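## Task

Scene 1: take one end of the red wire and raise it well up out of the crate; roughly the highest point the arm can reach is enough, and a lift that stays low counts as a failure. Before the fingers close on the wire they must first be spread around it by at least a thumb's width, unless they were opened far from the whole wire; closing without that may fail the run. If the crate tips halfway onto its side, the run always fails. It counts as done only while that end is held up above the table, the other arm is not touching the wire, and nothing else touches the wire more than a finger's width above the crate rim. The blue wire must stay in the crate with no part drawn out over a wall. The crate must be upright and entirely on the table, and neither gripper may hold anything but that end. Nothing may be pushed or dropped off the table.

## Robot and tools

Robot: two arms, left_arm (on the +y side) and right_arm, each with a two-finger gripper. The names do not match left or right in the pictures. All poses use one scene frame: origin on the tabletop midway between the arms, +x out over the table, +z up. Positions are in metres, and orientations are quaternions written w first (qw, qx, qy, qz). A gripper's fingers point along its own +z axis and close along its own y axis. The reported end_effector_position is the spot between the pads, about 1 cm short of the tips. Reported hand positions can be off, more so at long reach, and arms tend to stop a centimetre or more short of the target, usually too low. Mounting plates and the metal frame behind the arms are fixed obstacles.

Row format (used by both moving tools): 16 numbers in one flat list, left_arm first then right_arm, each as x, y, z, qw, qx, qy, qz, opening. x, y, z and the quaternion are an absolute target pose in the scene frame, not an offset. Opening runs from -1 (closed) to +1 (fully open, 0.094 m). Always fill both halves; to keep an arm still, repeat the exact pose from the last result before it started holding, plus its desired opening. To keep an orientation steady, resend the same quaternion each row instead of copying a drifted reported one.

execute_actions(actions): a list of actions; each action is a list of up to 15 rows, one row per control step of 1/30 s; if fewer rows are given, the final row repeats to fill 15 steps (0.5 s). An empty list only returns state and images. Each step the commanded pose is clipped to within 70 mm and 16 degrees of the measured pose, so a far target needs several actions; after an action the arm goes at most to its last clipped pose. An action is rejected for both arms if any target lies more than 0.6 m from that gripper's current position along any of its own axes; if the first action fails this or any action is malformed, nothing runs.

move(target, speed, blocking): target is one 16-number row as above. Both grippers travel in straight lines that finish together, lasting 0.5 to 10 s (cut off at 10 s). speed is the path's top speed in m/s, 0.002 to 0.5, default 0.25; rotation is capped at twice that in rad/s. Openings are applied at the start. Paths ignore obstacles and the other arm; faster moves and targets set deeper past a contact hit and press harder. With blocking=false you get a result after 0.5 s; then call wait or stop before sending anything else. The result adds a move: line with the ending (done, off_target, moving, held, fault), any limits (paced means the pose was clipped; held means a check blocked some steps, after which the arm may move fast), and each gripper's distance from its target.

wait(seconds): 0 to 10 s with the last commands held; returns early if a running move ends. stop(): brakes a running move; fingers keep moving. zoom_image(camera, region): closer view of [x0, y0, x1, y1] pixels (max 504 by 504) from cam_high, cam_low, cam_left_wrist or cam_right_wrist, all 504x504. finished_scene(scene): ends scene 1 or 2 for good and reports success; call it only once the goal holds stably.

Results: a state line per arm with position and quaternion, Hand target lines (where the controller is steering), joint positions (last value is finger opening in metres), joint torques, grip_measured on the command scale, step readings with HELD marks when a step was held back, and camera images plus calibration changes. A pose unreachable line means the clearance check altered or blocked that arm's command; FAULT lines mean an arm stopped.

Gripping: open wide around the wire (at least a thumb's width) before closing. To hold, command an opening about 0.03 below grip_measured; less than that grips lighter. Readings can be off by about 1 mm.

Avoid: arms colliding or pressing each other, tipping the crate, pulling the other wire over a wall, dropping the wire, hard pushes, and anything leaving the table. Loose objects may get brief nudges. Holding loads heats motors: a MOTOR HOT warning at 75 °C, a 10 s stop at 90 °C, and at 100 °C the arm goes limp and falls. Joint limits (rad): waist -2.618 to 3.054, shoulder 0 to 3.142, elbow 0 to 3.142, wrist pitch -1.571 to 1.571, wrist yaw -1.571 to 1.571, wrist roll -2.094 to 2.094.

Each tool is called by a JSON object that holds its "method" and its "body".

## Session

{"method": "execute_actions", "body": {"actions": []}}

Scene clock: 0.00 s.
left_arm: end_effector_position=(+0.1239, +0.1065, +0.3139) grip_measured=+1.000 end_effector_quat_wxyz=(+0.053, +0.972, +0.191, +0.125) | right_arm: end_effector_position=(+0.2101, -0.0624, +0.2802) grip_measured=+1.000 end_effector_quat_wxyz=(+0.119, -0.515, +0.848, -0.023)
Joint positions: left_arm=[-1.37   1.604  1.105 -1.163 -0.332  1.412  0.094] | right_arm=[ 1.111  2.12   1.577 -1.015  0.289 -0.064  0.094]
Joint velocities: left_arm=[-0.017  0.022 -0.022 -0.037  0.007  0.037  0.   ] | right_arm=[ 0.017 -0.002 -0.027  0.022  0.037  0.022  0.   ]
Joint torques (N m, as the arm reports them, + toward a larger angle): no reading
Motor temperatures (°C, as the motors report them): left_arm=[20 21 22 20 22 20] | right_arm=[22 21 20 23 24 21]
Hand target (left_arm): +0.123, +0.107, +0.315; +0.054, +0.972, +0.192, +0.122
Hand target (right_arm): +0.211, -0.060, +0.286; +0.126, -0.514, +0.848, -0.018

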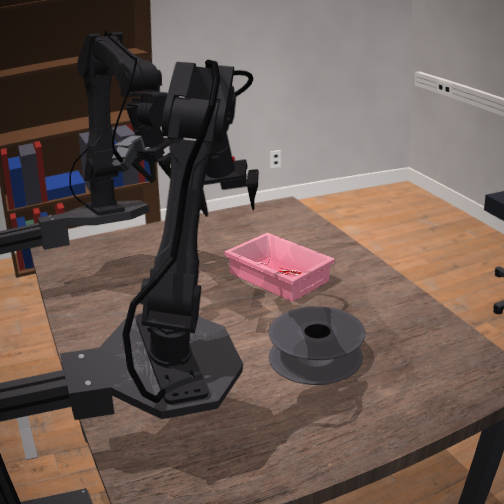

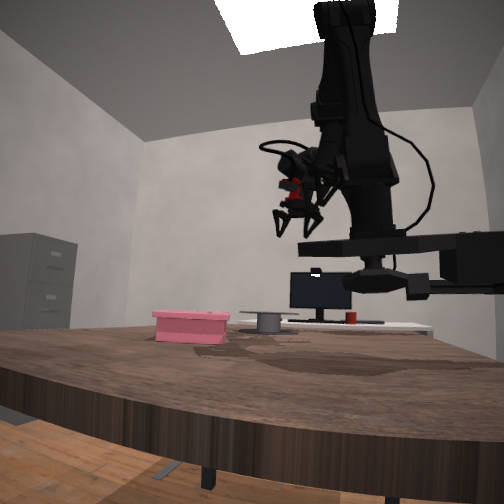

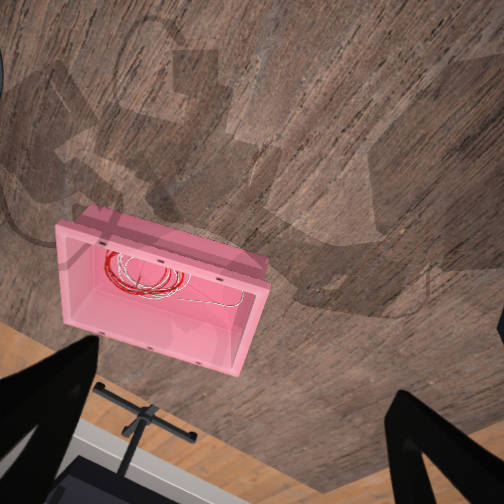

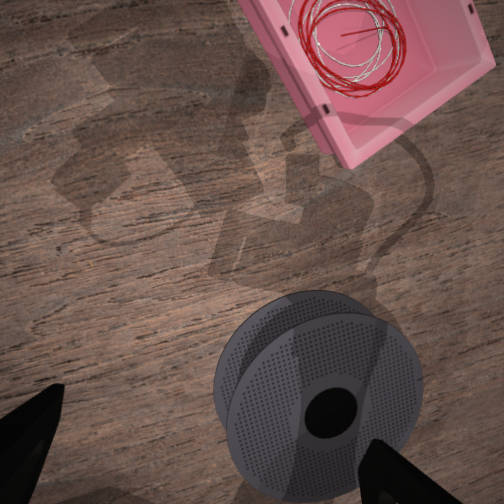

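{"method": "zoom_image", "body": {"camera": "cam_right_wrist", "region": [260, 0, 440, 120]}}

{"method": "zoom_image", "body": {"camera": "cam_left_wrist", "region": [80, 220, 260, 340]}}

Region (260, 0, 440, 120) of cam_right_wrist's 504x504 image, scaled by 2.800, with more detail than that image has.

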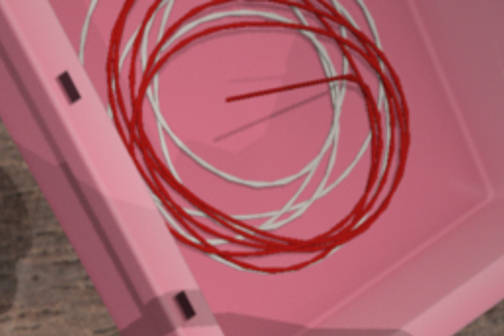

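Region (80, 220, 260, 340) of cam_left_wrist's 504x504 image, scaled by 2.800, with more detail than that image has.

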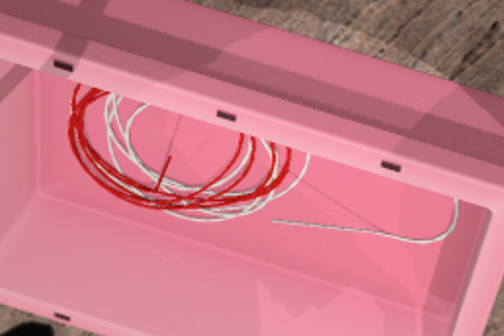

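{"method": "move", "body": {"target": [0.35,0.066,0.17,0,1,0,0,0.0,0.15,-0.3,0.28,0.119,-0.515,0.848,-0.023,1], "speed": 0.3}}

Scene clock: 6.60 s.
left_arm: end_effector_position=(+0.3526, +0.0704, +0.1707) grip_measured=+0.002 end_effector_quat_wxyz=(-0.050, +0.988, +0.143, +0.034) | right_arm: end_effector_position=(+0.1521, -0.2953, +0.2852) grip_measured=+1.000 end_effector_quat_wxyz=(+0.121, -0.515, +0.848, -0.025)
Joint positions: left_arm=[-0.746  2.457  1.78  -1.049 -0.304  2.101  0.047] | right_arm=[ 0.781  1.206  0.793 -1.044  0.273 -0.407  0.094]
Joint velocities: left_arm=[-0.007 -0.007  0.002 -0.051 -0.066 -0.051 -0.   ] | right_arm=[ 0.007  0.007  0.002 -0.037 -0.007 -0.037  0.   ]
Joint torques (N m, as the arm reports them, + toward a larger angle): left_arm=[-3.   -9.8   7.52 -0.21  0.    0.09] | right_arm=[-0.03 -3.46  4.71  0.68 -0.08 -0.01]
Motor temperatures (°C, as the motors report them): left_arm=[20 21 23 20 22 20] | right_arm=[22 23 20 23 24 21]
Hand target (left_arm): +0.351, +0.068, +0.169; -0.057, +0.989, +0.134, +0.029
Hand target (right_arm): +0.147, -0.299, +0.283; +0.116, -0.515, +0.849, -0.020
Off the commanded pose (left_arm): 0.005 m, 18 deg; orientation clipped at the last step of the last action.
Off the commanded pose (right_arm): 0.007 m, 0 deg.
joint sent to its limit (left arm) — the command would take joint 6 (wrist roll) past its upper limit, so that joint was sent only as far as its limit.
move: off_target (left_arm); limits=paced
camera_calibration (this result's frames):
cam_left_wrist: T_world_to_cam=[[-0.487396, 0.870516, 0.0681684, 0.0976845], [0.759571, 0.384179, 0.524841, -0.339046], [0.430693, 0.307584, -0.848466, 0.0950588], [0, 0, 0, 1]] pos_world=[0.264199, 0.0159798, 0.25194]
cam_right_wrist: T_world_to_cam=[[0.941008, -0.205745, 0.26865, -0.283297], [-0.273281, -0.930267, 0.244788, -0.246476], [0.199552, -0.303765, -0.931615, 0.268839], [0, 0, 0, 1]] pos_world=[0.14558, -0.205912, 0.386896]

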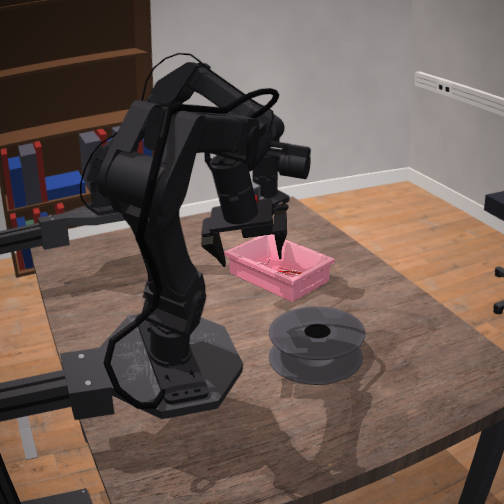

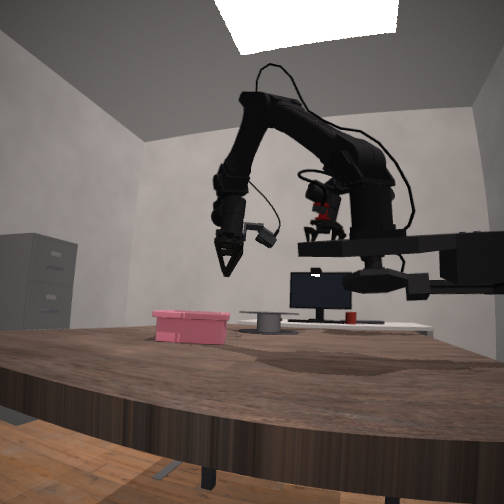

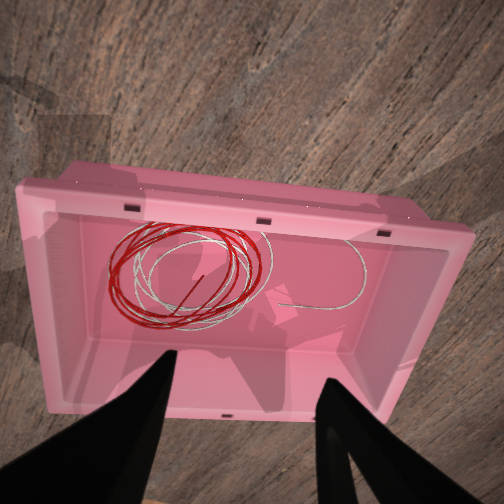

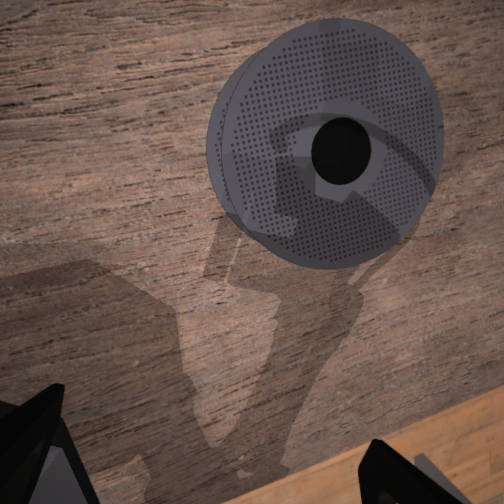

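{"method": "move", "body": {"target": [0.385,0.068,0.105,0,0.975,0.22,0,-0.2,0.15,-0.3,0.28,0.119,-0.515,0.848,-0.023,1], "speed": 0.2}}

Scene clock: 10.50 s.
left_arm: end_effector_position=(+0.3815, +0.0752, +0.1045) grip_measured=-0.197 end_effector_quat_wxyz=(-0.010, +0.976, +0.216, +0.002) | right_arm: end_effector_position=(+0.1507, -0.2986, +0.2810) grip_measured=+1.000 end_effector_quat_wxyz=(+0.115, -0.518, +0.847, -0.027)
Joint positions: left_arm=[-0.63   2.601  1.806 -0.886 -0.217  2.078  0.038] | right_arm=[ 0.77   1.206  0.78  -1.042  0.273 -0.421  0.094]
Joint velocities: left_arm=[-0.002 -0.002 -0.007 -0.037 -0.007 -0.022 -0.001] | right_arm=[-0.002  0.017 -0.002  0.007  0.007  0.007  0.   ]
Joint torques (N m, as the arm reports them, + toward a larger angle): left_arm=[ -3.09 -11.17   7.09   0.06   0.17  -0.06] | right_arm=[-0.09 -3.57  4.78  0.85 -0.01 -0.04]
Motor temperatures (°C, as the motors report them): left_arm=[20 22 23 20 22 20] | right_arm=[22 22 21 23 24 21]
Hand target (left_arm): +0.385, +0.069, +0.105; +0.000, +0.975, +0.220, +0.001
Hand target (right_arm): +0.150, -0.300, +0.280; +0.119, -0.515, +0.848, -0.023
Off the commanded pose (left_arm): 0.008 m, 1 deg.
Off the commanded pose (right_arm): 0.002 m, 1 deg.
move: done
camera_calibration (this result's frames):
cam_left_wrist: T_world_to_cam=[[-0.608037, 0.793745, 0.0160807, 0.169385], [0.713379, 0.537361, 0.449816, -0.3142], [0.348398, 0.284976, -0.892977, 0.062668], [0, 0, 0, 1]] pos_world=[0.305303, 0.0165311, 0.194569]
cam_right_wrist: T_world_to_cam=[[0.944344, -0.198723, 0.262151, -0.278105], [-0.266804, -0.928855, 0.256989, -0.252837], [0.192431, -0.312629, -0.930179, 0.262275], [0, 0, 0, 1]] pos_world=[0.1447, -0.20812, 0.381844]

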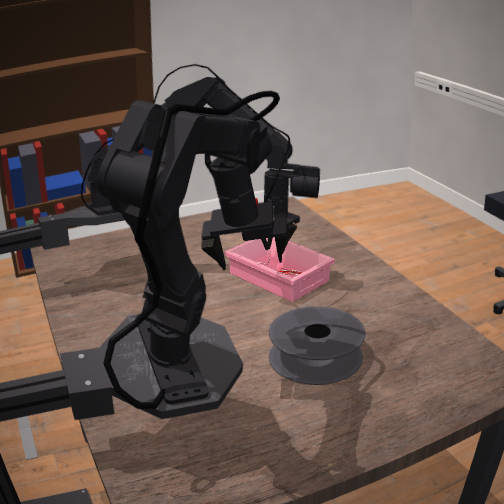

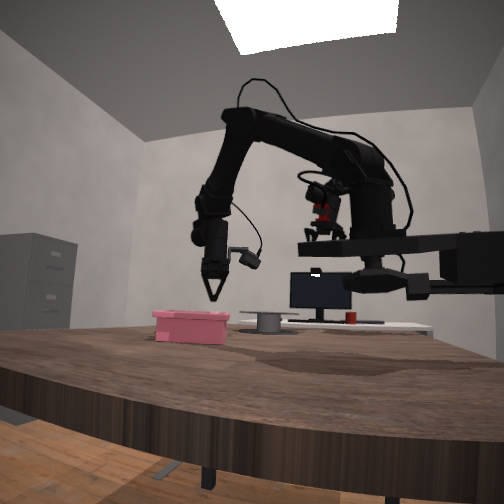

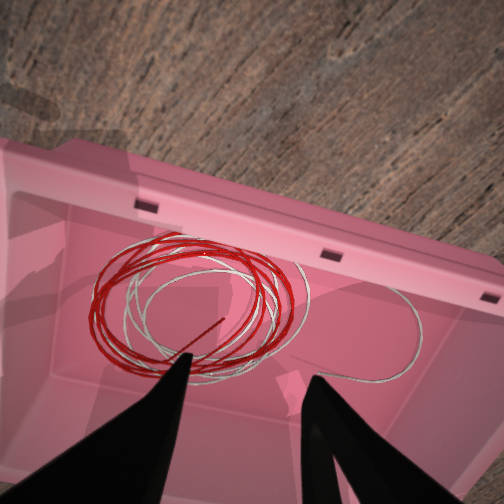

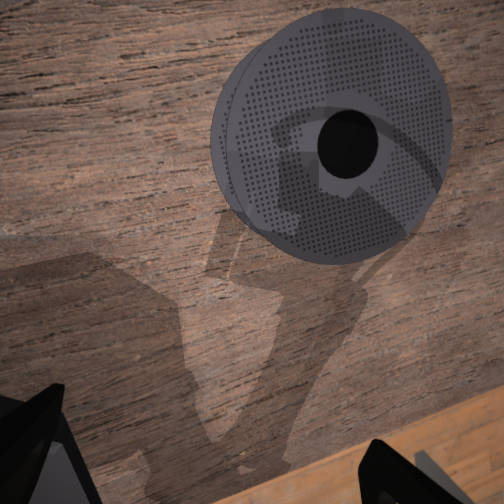

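{"method": "move", "body": {"target": [0.41,0.067,0.075,0,0.975,0.22,0,-0.35,0.15,-0.3,0.28,0.119,-0.515,0.848,-0.023,1], "speed": 0.1}}

{"method": "move", "body": {"target": [0.41,0.067,0.045,0,0.975,0.22,0,-0.35,0.15,-0.3,0.28,0.119,-0.515,0.848,-0.023,1], "speed": 0.06}}

Scene clock: 15.23 s.
left_arm: end_effector_position=(+0.4096, +0.0691, +0.0773) grip_measured=-0.347 end_effector_quat_wxyz=(-0.002, +0.974, +0.225, +0.007) | right_arm: end_effector_position=(+0.1507, -0.2986, +0.2810) grip_measured=+1.000 end_effector_quat_wxyz=(+0.115, -0.518, +0.847, -0.027)
Joint positions: left_arm=[-0.593  2.733  1.961 -0.881 -0.216  2.101  0.031] | right_arm=[ 0.77   1.206  0.78  -1.042  0.273 -0.421  0.094]
Joint velocities: left_arm=[ 0.002  0.017 -0.017 -0.007  0.037 -0.007  0.001] | right_arm=[-0.012 -0.007  0.002 -0.037  0.081 -0.022  0.   ]
Joint torques (N m, as the arm reports them, + toward a larger angle): left_arm=[ -3.02 -11.46   7.25  -0.11   0.21   0.05] | right_arm=[-0.04 -3.37  4.76  0.85 -0.02 -0.05]
Motor temperatures (°C, as the motors report them): left_arm=[20 23 23 20 22 20] | right_arm=[22 22 21 24 24 21]
Hand target (left_arm): +0.410, +0.067, +0.075; -0.000, +0.975, +0.221, +0.001
Hand target (right_arm): +0.150, -0.300, +0.280; +0.119, -0.515, +0.848, -0.023
Off the commanded pose (left_arm): 0.003 m, 1 deg.
Off the commanded pose (right_arm): 0.002 m, 1 deg.
joint sent to its limit (left arm) — the command would take joint 6 (wrist roll) past its upper limit, so that joint was sent only as far as its limit.
move: done
camera_calibration (this result's frames):
cam_left_wrist: T_world_to_cam=[[-0.62265, 0.782491, -0.00379349, 0.200034], [0.697013, 0.556824, 0.451796, -0.313543], [0.355639, 0.278667, -0.892113, 0.0277114], [0, 0, 0, 1]] pos_world=[0.333239, 0.0103413, 0.167138]
cam_right_wrist: T_world_to_cam=[[0.944411, -0.19835, 0.262194, -0.278016], [-0.266467, -0.928933, 0.25706, -0.252931], [0.192573, -0.312636, -0.930147, 0.262242], [0, 0, 0, 1]] pos_world=[0.144663, -0.208114, 0.381836]

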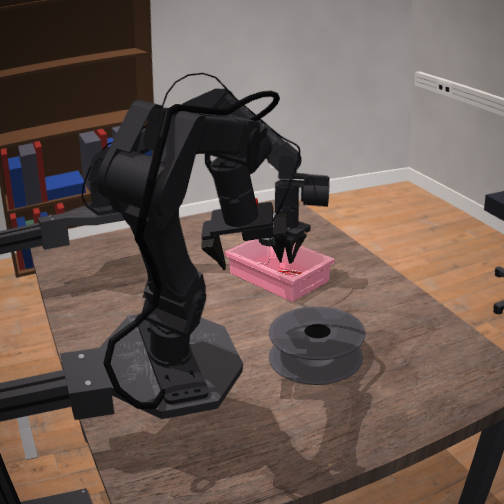

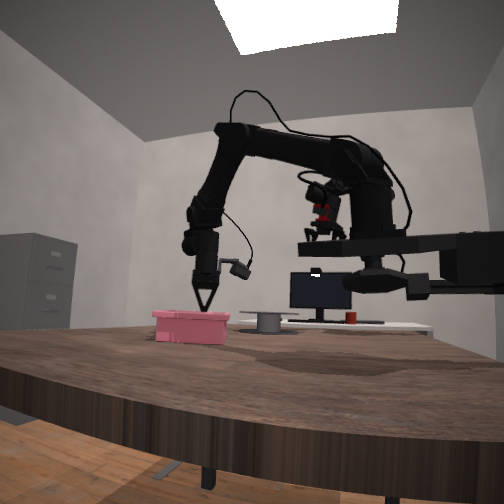

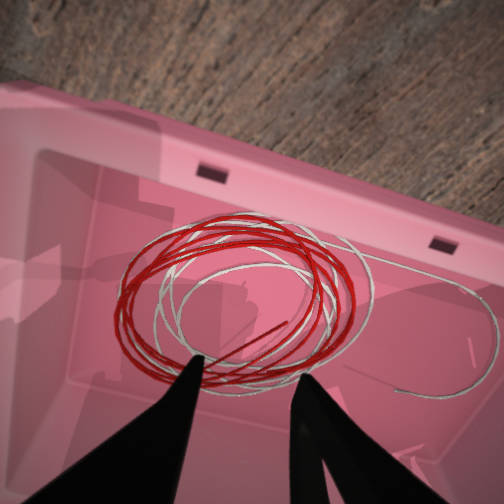

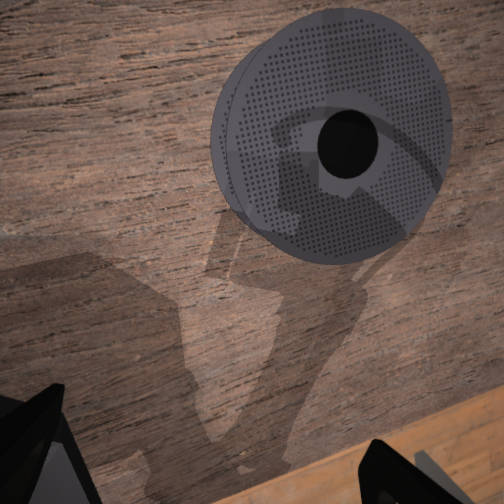

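Scene clock: 16.13 s.
left_arm: end_effector_position=(+0.4026, +0.0693, +0.0458) grip_measured=-0.347 end_effector_quat_wxyz=(-0.011, +0.974, +0.225, -0.002) | right_arm: end_effector_position=(+0.1507, -0.2986, +0.2810) grip_measured=+1.000 end_effector_quat_wxyz=(+0.115, -0.518, +0.847, -0.027)
Joint positions: left_arm=[-0.587  2.801  1.961 -0.836 -0.216  2.101  0.031] | right_arm=[ 0.77   1.206  0.78  -1.042  0.273 -0.421  0.094]
Joint velocities: left_arm=[ 0.002 -0.022 -0.012 -0.007  0.007 -0.022 -0.001] | right_arm=[ 0.017  0.002  0.002  0.081 -0.007 -0.051  0.   ]
Joint torques (N m, as the arm reports them, + toward a larger angle): left_arm=[ -2.62 -11.82   7.19   0.02   0.1    0.07] | right_arm=[-0.05 -3.48  4.73  0.86 -0.05  0.01]
Motor temperatures (°C, as the motors report them): left_arm=[20 23 23 20 22 20] | right_arm=[22 22 21 24 24 21]
Hand target (left_arm): +0.410, +0.067, +0.045; -0.002, +0.974, +0.226, +0.001
Hand target (right_arm): +0.150, -0.300, +0.280; +0.119, -0.515, +0.848, -0.023
Off the commanded pose (left_arm): 0.008 m, 1 deg.
Off the commanded pose (right_arm): 0.002 m, 1 deg.
joint sent to its limit (left arm) — the command would take joint 6 (wrist roll) past its upper limit, so that joint was sent only as far as its limit.
move: done
camera_calibration (this result's frames):
cam_left_wrist: T_world_to_cam=[[-0.623328, 0.781715, 0.0196066, 0.194601], [0.705799, 0.551647, 0.444448, -0.297393], [0.336616, 0.290875, -0.89559, 0.00902794], [0, 0, 0, 1]] pos_world=[0.328161, 0.00930685, 0.136446]
cam_right_wrist: T_world_to_cam=[[0.944411, -0.19835, 0.262194, -0.278016], [-0.266467, -0.928933, 0.25706, -0.252931], [0.192573, -0.312636, -0.930147, 0.262242], [0, 0, 0, 1]] pos_world=[0.144663, -0.208114, 0.381836]

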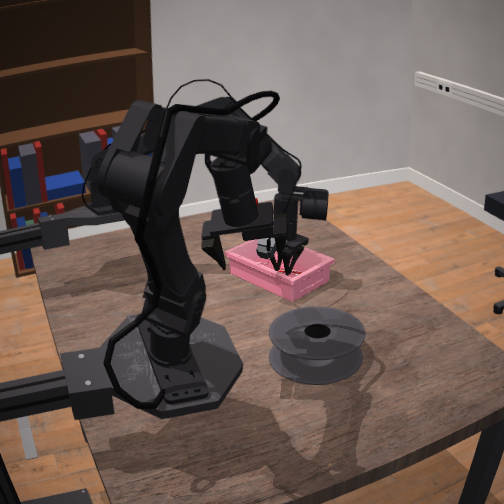

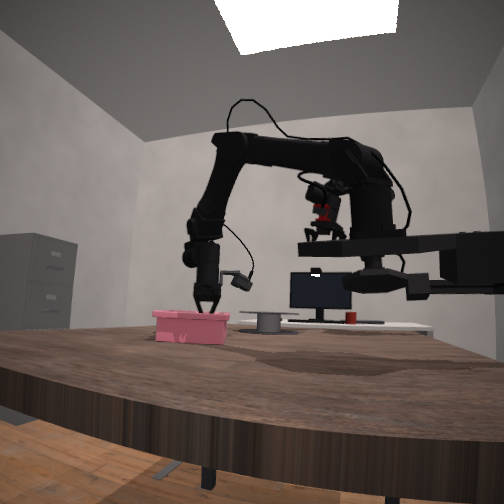

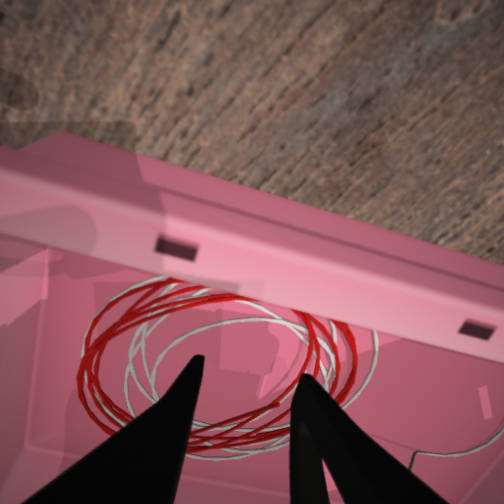

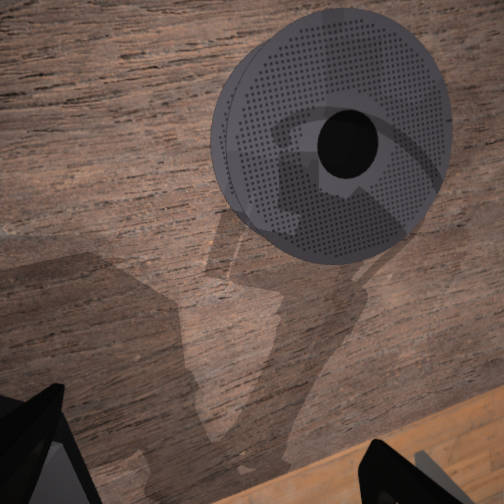

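{"method": "move", "body": {"target": [0.418,0.072,0.038,0,0.975,0.22,0,-0.35,0.15,-0.3,0.28,0.119,-0.515,0.848,-0.023,1], "speed": 0.04}}

{"method": "zoom_image", "body": {"camera": "cam_left_wrist", "region": [150, 320, 350, 504]}}

Scene clock: 19.90 s.
left_arm: end_effector_position=(+0.4161, +0.0720, +0.0428) grip_measured=-0.347 end_effector_quat_wxyz=(-0.005, +0.972, +0.237, +0.005) | right_arm: end_effector_position=(+0.1507, -0.2986, +0.2810) grip_measured=+1.000 end_effector_quat_wxyz=(+0.115, -0.518, +0.847, -0.027)
Joint positions: left_arm=[-0.567  2.825  2.006 -0.835 -0.221  2.102  0.031] | right_arm=[ 0.77   1.206  0.78  -1.042  0.273 -0.421  0.094]
Joint velocities: left_arm=[-0.012 -0.007 -0.002 -0.022 -0.007 -0.095 -0.001] | right_arm=[ 0.002 -0.017 -0.012 -0.007 -0.007 -0.007  0.   ]
Joint torques (N m, as the arm reports them, + toward a larger angle): left_arm=[ -2.85 -11.46   7.12   0.     0.09   0.07] | right_arm=[-0.04 -3.4   4.73  0.85 -0.03 -0.03]
Motor temperatures (°C, as the motors report them): left_arm=[21 24 24 20 22 20] | right_arm=[22 22 21 24 24 21]
Hand target (left_arm): +0.418, +0.072, +0.038; -0.006, +0.972, +0.235, +0.003
Hand target (right_arm): +0.150, -0.300, +0.280; +0.119, -0.515, +0.848, -0.023
Off the commanded pose (left_arm): 0.005 m, 2 deg.
Off the commanded pose (right_arm): 0.002 m, 1 deg.
joint sent to its limit (left arm) — the command would take joint 6 (wrist roll) past its upper limit, so that joint was sent only as far as its limit.
move: done
camera_calibration (this result's frames):
cam_left_wrist: T_world_to_cam=[[-0.642076, 0.766636, 0.00296205, 0.210592], [0.684837, 0.571822, 0.451684, -0.300112], [0.344583, 0.292044, -0.892173, -0.00250014], [0, 0, 0, 1]] pos_world=[0.341606, 0.0108936, 0.132702]
cam_right_wrist: T_world_to_cam=[[0.944411, -0.19835, 0.262194, -0.278016], [-0.266467, -0.928933, 0.25706, -0.252931], [0.192573, -0.312636, -0.930147, 0.262242], [0, 0, 0, 1]] pos_world=[0.144663, -0.208114, 0.381836]

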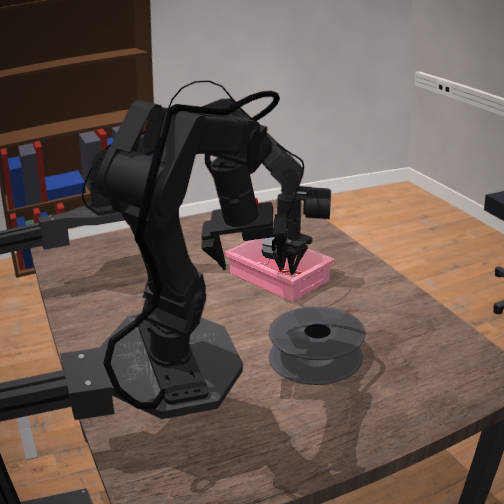

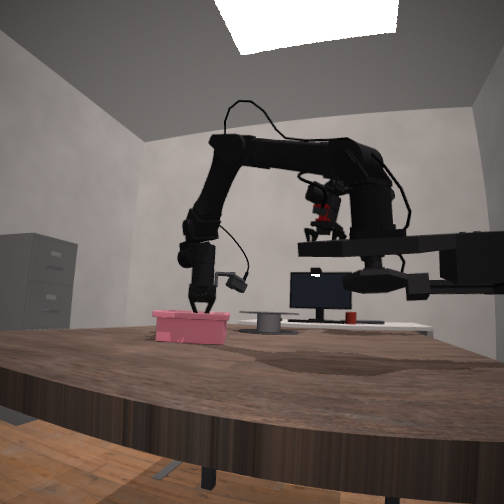

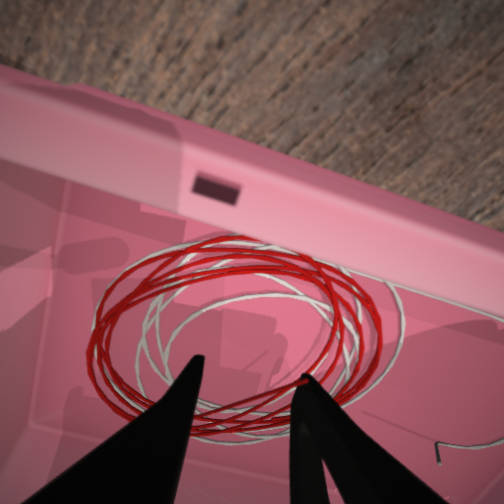

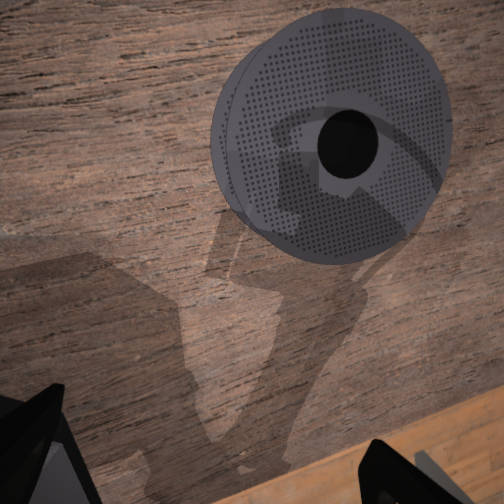

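Region (150, 320, 350, 504) of cam_left_wrist's 504x504 image, scaled by 2.520, with more detail than that image has; it fills the top 464 rows of this view, and the rest is white.

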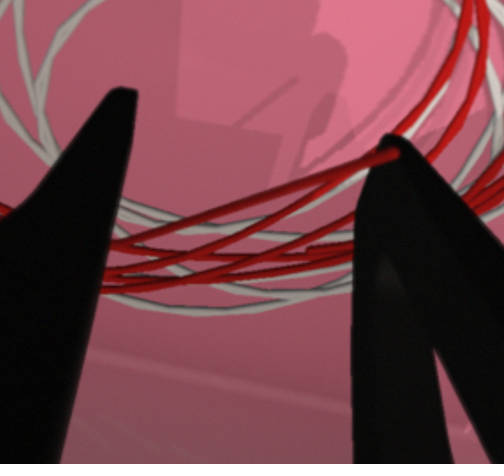

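{"method": "move", "body": {"target": [0.418,0.072,0.036,0,0.972,0.235,0,-1,0.15,-0.3,0.28,0.119,-0.515,0.848,-0.023,1], "speed": 0.04}}

{"method": "move", "body": {"target": [0.41,0.075,0.16,0,0.966,0.26,0,-1,0.15,-0.3,0.28,0.119,-0.515,0.848,-0.023,1], "speed": 0.08}}

Scene clock: 22.37 s.
left_arm: end_effector_position=(+0.4169, +0.0716, +0.0428) grip_measured=-0.982 end_effector_quat_wxyz=(-0.004, +0.971, +0.237, +0.007) | right_arm: end_effector_position=(+0.1507, -0.2986, +0.2810) grip_measured=+1.000 end_effector_quat_wxyz=(+0.115, -0.518, +0.847, -0.027)
Joint positions: left_arm=[-0.567  2.825  2.006 -0.831 -0.221  2.102  0.001] | right_arm=[ 0.77   1.206  0.78  -1.042  0.273 -0.421  0.094]
Joint velocities: left_arm=[ 0.002 -0.007  0.017 -0.066 -0.007 -0.037  0.   ] | right_arm=[-0.007 -0.012 -0.007  0.007  0.022 -0.007  0.   ]
Joint torques (N m, as the arm reports them, + toward a larger angle): left_arm=[ -2.54 -11.56   6.57   0.01   0.16   0.09] | right_arm=[-0.19 -3.39  4.74  0.86  0.   -0.02]
Motor temperatures (°C, as the motors report them): left_arm=[21 25 24 20 22 20] | right_arm=[22 22 21 24 24 21]
Hand target (left_arm): +0.418, +0.072, +0.036; -0.001, +0.971, +0.238, +0.001
Hand target (right_arm): +0.150, -0.300, +0.280; +0.119, -0.515, +0.848, -0.023
Off the commanded pose (left_arm): 0.007 m, 1 deg.
Off the commanded pose (right_arm): 0.002 m, 1 deg.
joint sent to its limit (left arm) — the command would take joint 6 (wrist roll) past its upper limit, so that joint was sent only as far as its limit.
move: done
camera_calibration (this result's frames):
cam_left_wrist: T_world_to_cam=[[-0.642619, 0.766186, -0.000119754, 0.21176], [0.683056, 0.572967, 0.452928, -0.299795], [0.347096, 0.290978, -0.891547, -0.00363978], [0, 0, 0, 1]] pos_world=[0.342121, 0.0105837, 0.132566]
cam_right_wrist: T_world_to_cam=[[0.944411, -0.19835, 0.262194, -0.278016], [-0.266467, -0.928933, 0.25706, -0.252931], [0.192573, -0.312636, -0.930147, 0.262242], [0, 0, 0, 1]] pos_world=[0.144663, -0.208114, 0.381836]

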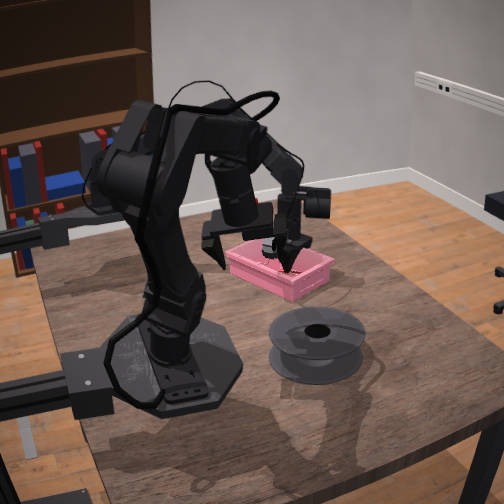

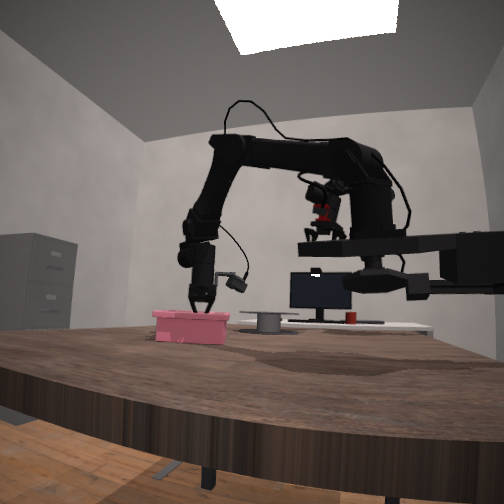

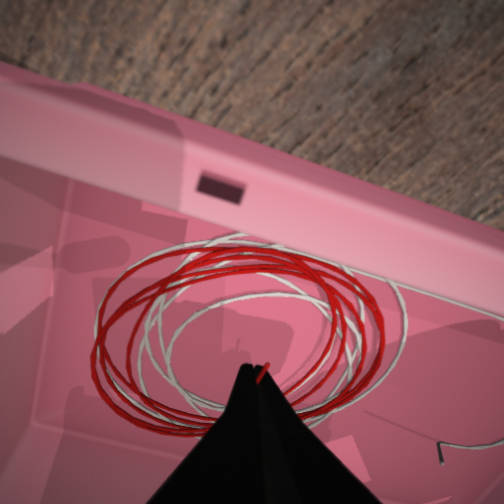

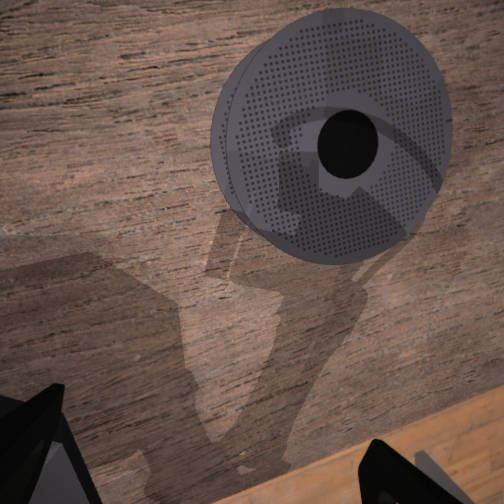

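Scene clock: 24.20 s.
left_arm: end_effector_position=(+0.4101, +0.0821, +0.1463) grip_measured=-0.982 end_effector_quat_wxyz=(-0.009, +0.965, +0.261, -0.000) | right_arm: end_effector_position=(+0.1507, -0.2986, +0.2810) grip_measured=+1.000 end_effector_quat_wxyz=(+0.115, -0.518, +0.847, -0.027)
Joint positions: left_arm=[-0.6    2.611  2.019 -1.084 -0.215  2.016  0.001] | right_arm=[ 0.77   1.206  0.78  -1.042  0.273 -0.421  0.094]
Joint velocities: left_arm=[-0.022  0.002  0.002 -0.022  0.007 -0.022  0.001] | right_arm=[ 0.017 -0.007  0.007 -0.007 -0.022  0.037  0.   ]
Joint torques (N m, as the arm reports them, + toward a larger angle): left_arm=[ -4.42 -13.35   7.49  -0.16   0.2   -0.06] | right_arm=[-0.01 -3.49  4.82  0.87 -0.04 -0.02]
Motor temperatures (°C, as the motors report them): left_arm=[21 25 24 20 22 20] | right_arm=[22 22 21 24 24 21]
Hand target (left_arm): +0.410, +0.075, +0.160; +0.001, +0.966, +0.260, +0.000
Hand target (right_arm): +0.150, -0.300, +0.280; +0.119, -0.515, +0.848, -0.023
Off the commanded pose (left_arm): 0.015 m, 1 deg.
Off the commanded pose (right_arm): 0.002 m, 1 deg.
move: off_target (left_arm)
camera_calibration (this result's frames):
cam_left_wrist: T_world_to_cam=[[-0.679, 0.733967, 0.0158338, 0.214621], [0.661537, 0.602357, 0.446694, -0.340675], [0.318321, 0.31378, -0.894547, 0.0982641], [0, 0, 0, 1]] pos_world=[0.339817, 0.0168502, 0.236681]
cam_right_wrist: T_world_to_cam=[[0.944411, -0.19835, 0.262194, -0.278016], [-0.266467, -0.928933, 0.25706, -0.252931], [0.192573, -0.312636, -0.930147, 0.262242], [0, 0, 0, 1]] pos_world=[0.144663, -0.208114, 0.381836]

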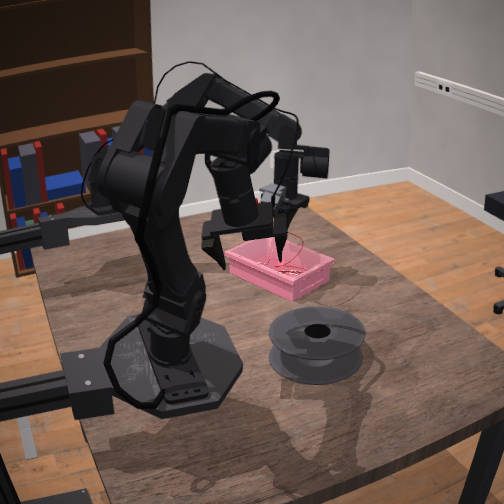

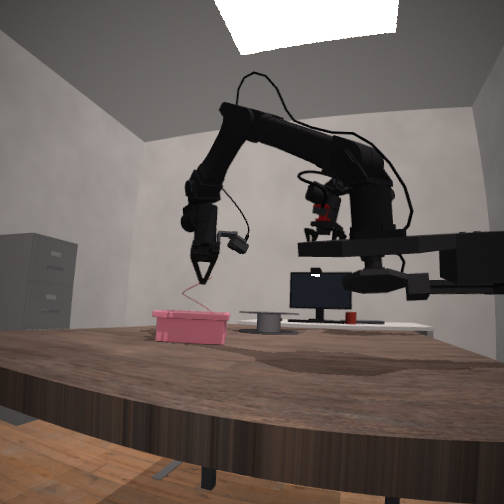

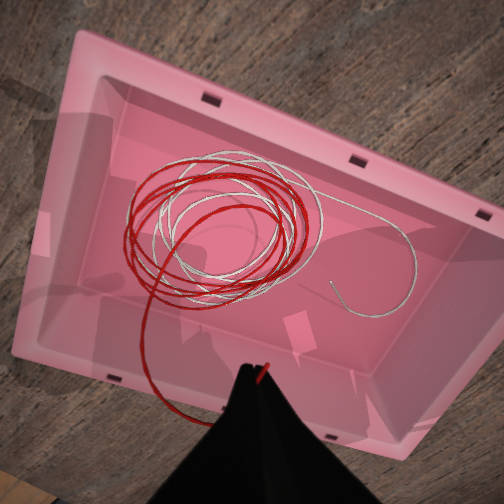

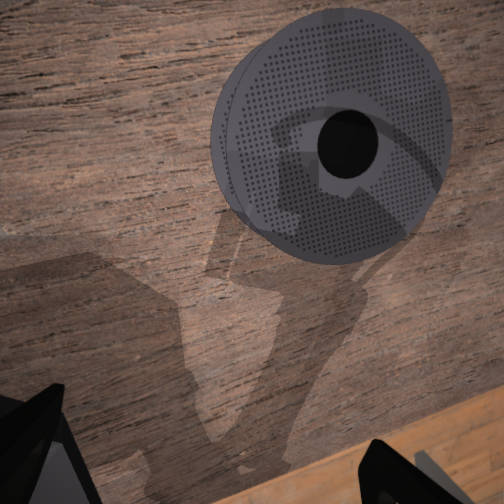

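{"method": "move", "body": {"target": [0.40,0.08,0.27,0,0.3,0.954,0,-1,0.15,-0.3,0.28,0.119,-0.515,0.848,-0.023,1], "speed": 0.3}}

{"method": "move", "body": {"target": [0.39,0.08,0.62,0.671,0.224,0.671,-0.224,-1,0.15,-0.3,0.28,0.119,-0.515,0.848,-0.023,1], "speed": 0.15}}

Scene clock: 31.17 s.
left_arm: end_effector_position=(+0.4008, +0.0861, +0.2597) grip_measured=-0.982 end_effector_quat_wxyz=(-0.009, +0.300, +0.954, +0.004) | right_arm: end_effector_position=(+0.1507, -0.2986, +0.2810) grip_measured=+1.000 end_effector_quat_wxyz=(+0.115, -0.518, +0.847, -0.027)
Joint positions: left_arm=[-0.648  2.52   2.297 -1.467 -0.2   -0.039  0.001] | right_arm=[ 0.77   1.206  0.78  -1.042  0.273 -0.421  0.094]
Joint velocities: left_arm=[ 0.002  0.007 -0.022 -0.007 -0.007  0.066 -0.002] | right_arm=[-0.017 -0.002 -0.002 -0.007 -0.022  0.051  0.   ]
Joint torques (N m, as the arm reports them, + toward a larger angle): left_arm=[ -4.13 -12.56   7.73  -0.14   0.1   -0.11] | right_arm=[-0.06 -3.55  4.74  0.83 -0.04 -0.03]
Motor temperatures (°C, as the motors report them): left_arm=[21 27 24 20 22 20] | right_arm=[22 22 21 24 24 21]
Hand target (left_arm): +0.400, +0.080, +0.270; +0.001, +0.300, +0.954, -0.001
Hand target (right_arm): +0.150, -0.300, +0.280; +0.119, -0.515, +0.848, -0.023
Off the commanded pose (left_arm): 0.012 m, 1 deg.
Off the commanded pose (right_arm): 0.002 m, 1 deg.
move: off_target (left_arm)
camera_calibration (this result's frames):
cam_left_wrist: T_world_to_cam=[[-0.380021, -0.924952, -0.00695489, 0.232508], [-0.824406, 0.335282, 0.456004, 0.22851], [-0.41945, 0.179025, -0.88995, 0.507533], [0, 0, 0, 1]] pos_world=[0.489628, 0.0475821, 0.349095]
cam_right_wrist: T_world_to_cam=[[0.944411, -0.19835, 0.262194, -0.278016], [-0.266467, -0.928933, 0.25706, -0.252931], [0.192573, -0.312636, -0.930147, 0.262242], [0, 0, 0, 1]] pos_world=[0.144663, -0.208114, 0.381836]

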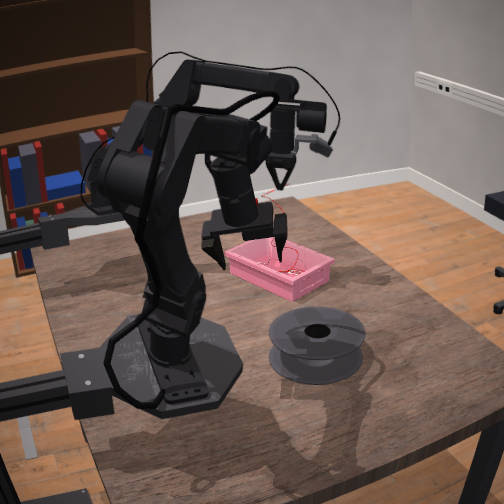

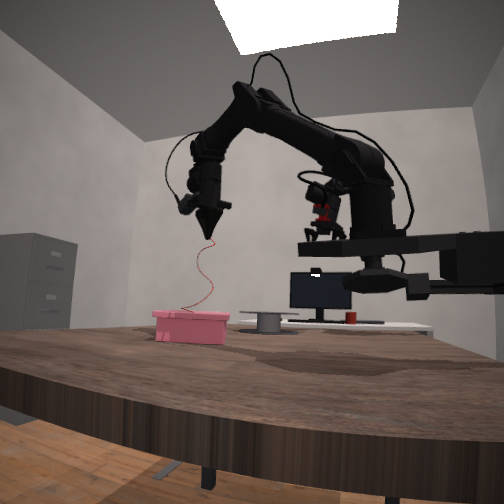

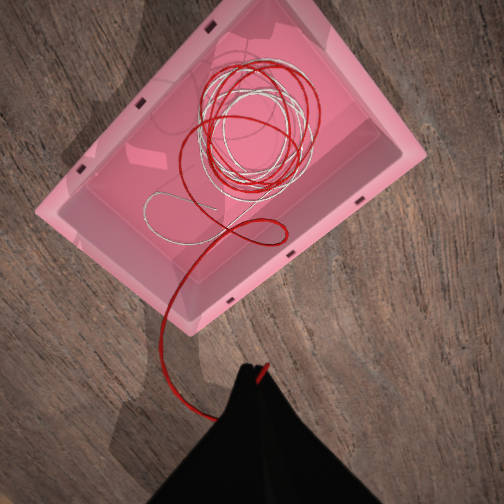

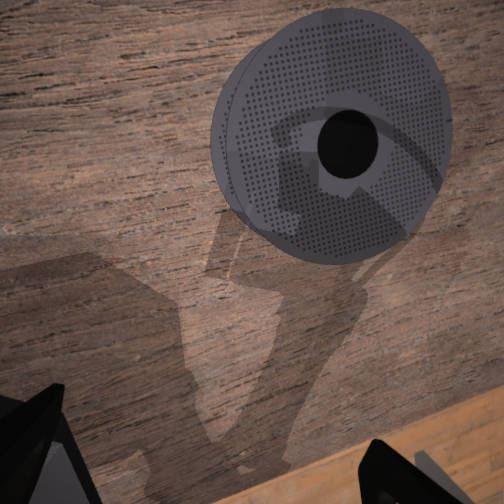

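Scene clock: 36.97 s.
left_arm: end_effector_position=(+0.3980, +0.0841, +0.6212) grip_measured=-0.982 end_effector_quat_wxyz=(+0.672, +0.210, +0.678, -0.210) | right_arm: end_effector_position=(+0.1507, -0.2986, +0.2810) grip_measured=+1.000 end_effector_quat_wxyz=(+0.115, -0.518, +0.847, -0.027)
Joint positions: left_arm=[-0.795  1.484  1.359  0.024 -0.189  0.182  0.001] | right_arm=[ 0.77   1.206  0.78  -1.042  0.273 -0.421  0.094]
Joint velocities: left_arm=[ 0.002  0.017 -0.002  0.051 -0.022 -0.081  0.   ] | right_arm=[-0.002 -0.017 -0.007 -0.095  0.022 -0.007  0.   ]
Joint torques (N m, as the arm reports them, + toward a larger angle): left_arm=[-2.52 -6.53  5.74  1.83  0.29  0.09] | right_arm=[-0.08 -3.42  4.79  0.83 -0.03 -0.03]
Motor temperatures (°C, as the motors report them): left_arm=[21 27 24 21 22 20] | right_arm=[22 22 21 24 24 21]
Hand target (left_arm): +0.389, +0.082, +0.623; +0.673, +0.220, +0.672, -0.214
Hand target (right_arm): +0.150, -0.300, +0.280; +0.119, -0.515, +0.848, -0.023
Off the commanded pose (left_arm): 0.009 m, 2 deg.
Off the commanded pose (right_arm): 0.002 m, 1 deg.
move: done
camera_calibration (this result's frames):
cam_left_wrist: T_world_to_cam=[[-0.550872, -0.805258, 0.219317, 0.149449], [-0.479905, 0.090635, -0.872626, 0.770868], [0.682811, -0.585957, -0.436376, 0.172259], [0, 0, 0, 1]] pos_world=[0.33465, 0.151414, 0.715072]
cam_right_wrist: T_world_to_cam=[[0.944411, -0.19835, 0.262194, -0.278016], [-0.266467, -0.928933, 0.25706, -0.252931], [0.192573, -0.312636, -0.930147, 0.262242], [0, 0, 0, 1]] pos_world=[0.144663, -0.208114, 0.381836]

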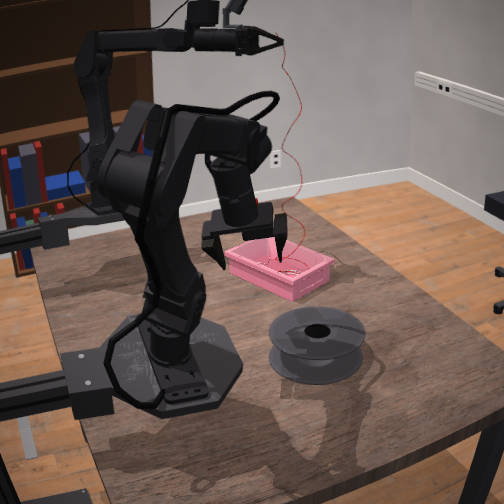

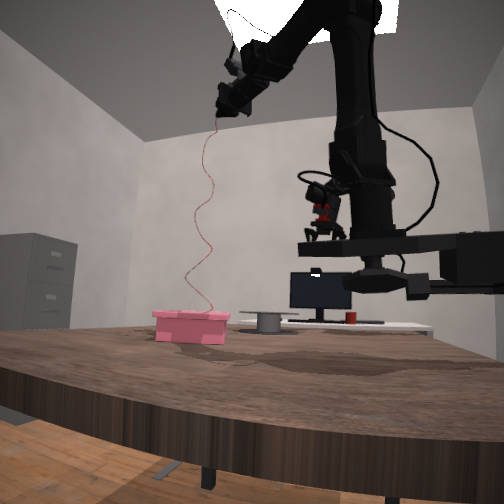

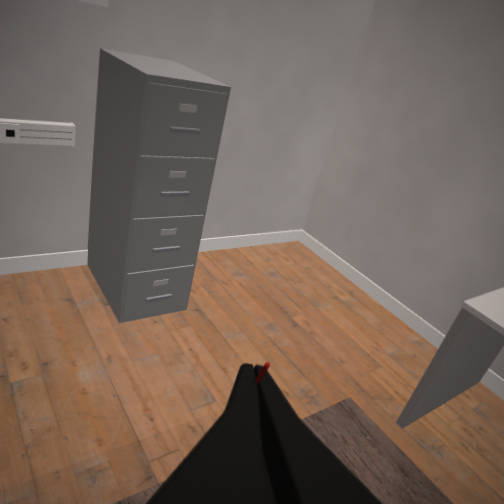

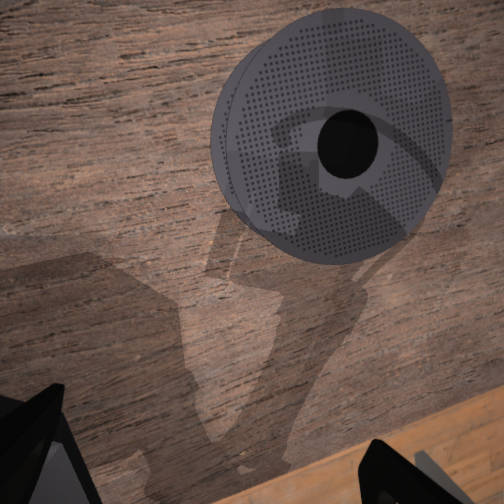

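{"method": "move", "body": {"target": [0.34,0.12,0.9,0.877,0.121,0.363,-0.292,-1,0.15,-0.3,0.28,0.119,-0.515,0.848,-0.023,1], "speed": 0.13}}

{"method": "zoom_image", "body": {"camera": "cam_high", "region": [200, 150, 360, 310]}}

Scene clock: 42.60 s.
left_arm: end_effector_position=(+0.3421, +0.1280, +0.8947) grip_measured=-0.982 end_effector_quat_wxyz=(+0.876, +0.109, +0.372, -0.286) | right_arm: end_effector_position=(+0.1507, -0.2986, +0.2810) grip_measured=+1.000 end_effector_quat_wxyz=(+0.115, -0.518, +0.847, -0.027)
Joint positions: left_arm=[-0.879  1.654  1.93   0.392 -0.073  0.285  0.001] | right_arm=[ 0.77   1.206  0.78  -1.042  0.273 -0.421  0.094]
Joint velocities: left_arm=[-0.007  0.002  0.017  0.022  0.007  0.051  0.001] | right_arm=[ 0.007 -0.022 -0.007  0.066  0.007  0.022  0.   ]
Joint torques (N m, as the arm reports them, + toward a larger angle): left_arm=[-2.54 -3.3   7.28  1.04  0.31  0.05] | right_arm=[ 0.02 -3.41  4.71  0.83 -0.01 -0.02]
Motor temperatures (°C, as the motors report them): left_arm=[21 26 24 22 22 20] | right_arm=[22 22 21 24 24 21]
Hand target (left_arm): +0.338, +0.121, +0.899; +0.877, +0.115, +0.365, -0.290
Hand target (right_arm): +0.150, -0.300, +0.280; +0.119, -0.515, +0.848, -0.023
Off the commanded pose (left_arm): 0.010 m, 2 deg.
Off the commanded pose (right_arm): 0.002 m, 1 deg.
move: done
camera_calibration (this result's frames):
cam_left_wrist: T_world_to_cam=[[-0.689668, -0.702099, 0.177246, 0.166006], [0.117627, -0.350143, -0.929281, 0.881366], [0.714509, -0.620046, 0.324068, -0.331291], [0, 0, 0, 1]] pos_world=[0.247527, 0.219741, 0.896974]
cam_right_wrist: T_world_to_cam=[[0.944411, -0.19835, 0.262194, -0.278016], [-0.266467, -0.928933, 0.25706, -0.252931], [0.192573, -0.312636, -0.930147, 0.262242], [0, 0, 0, 1]] pos_world=[0.144663, -0.208114, 0.381836]

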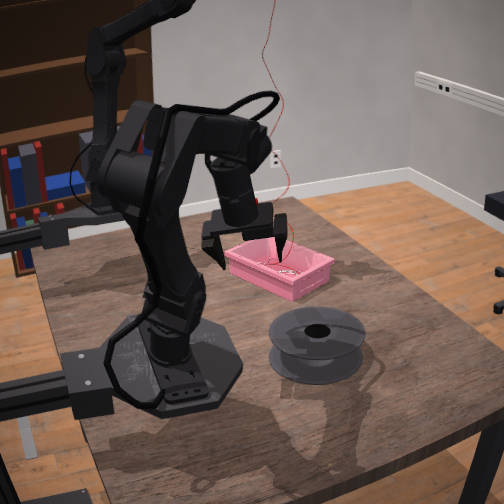

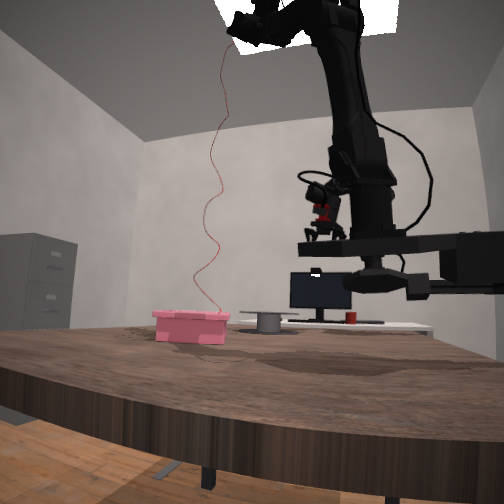

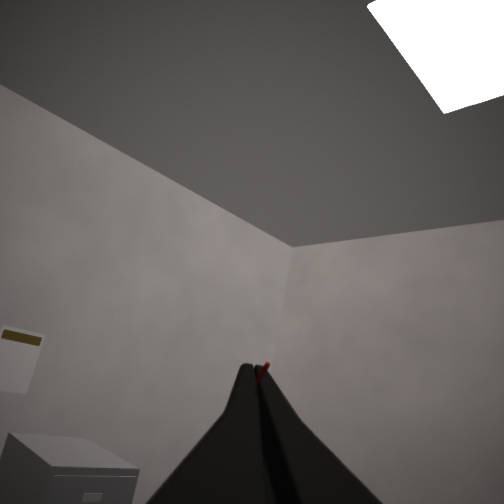

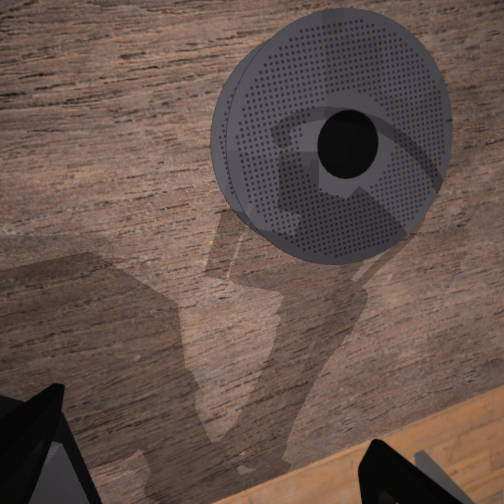

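Region (200, 150, 360, 310) of cam_high's 504x504 image, scaled by 3.150, with more detail than that image has.

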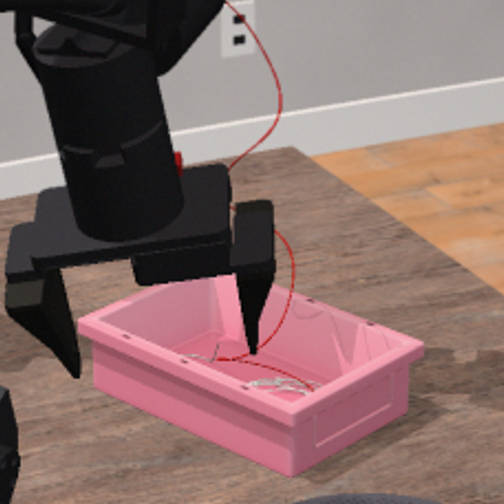

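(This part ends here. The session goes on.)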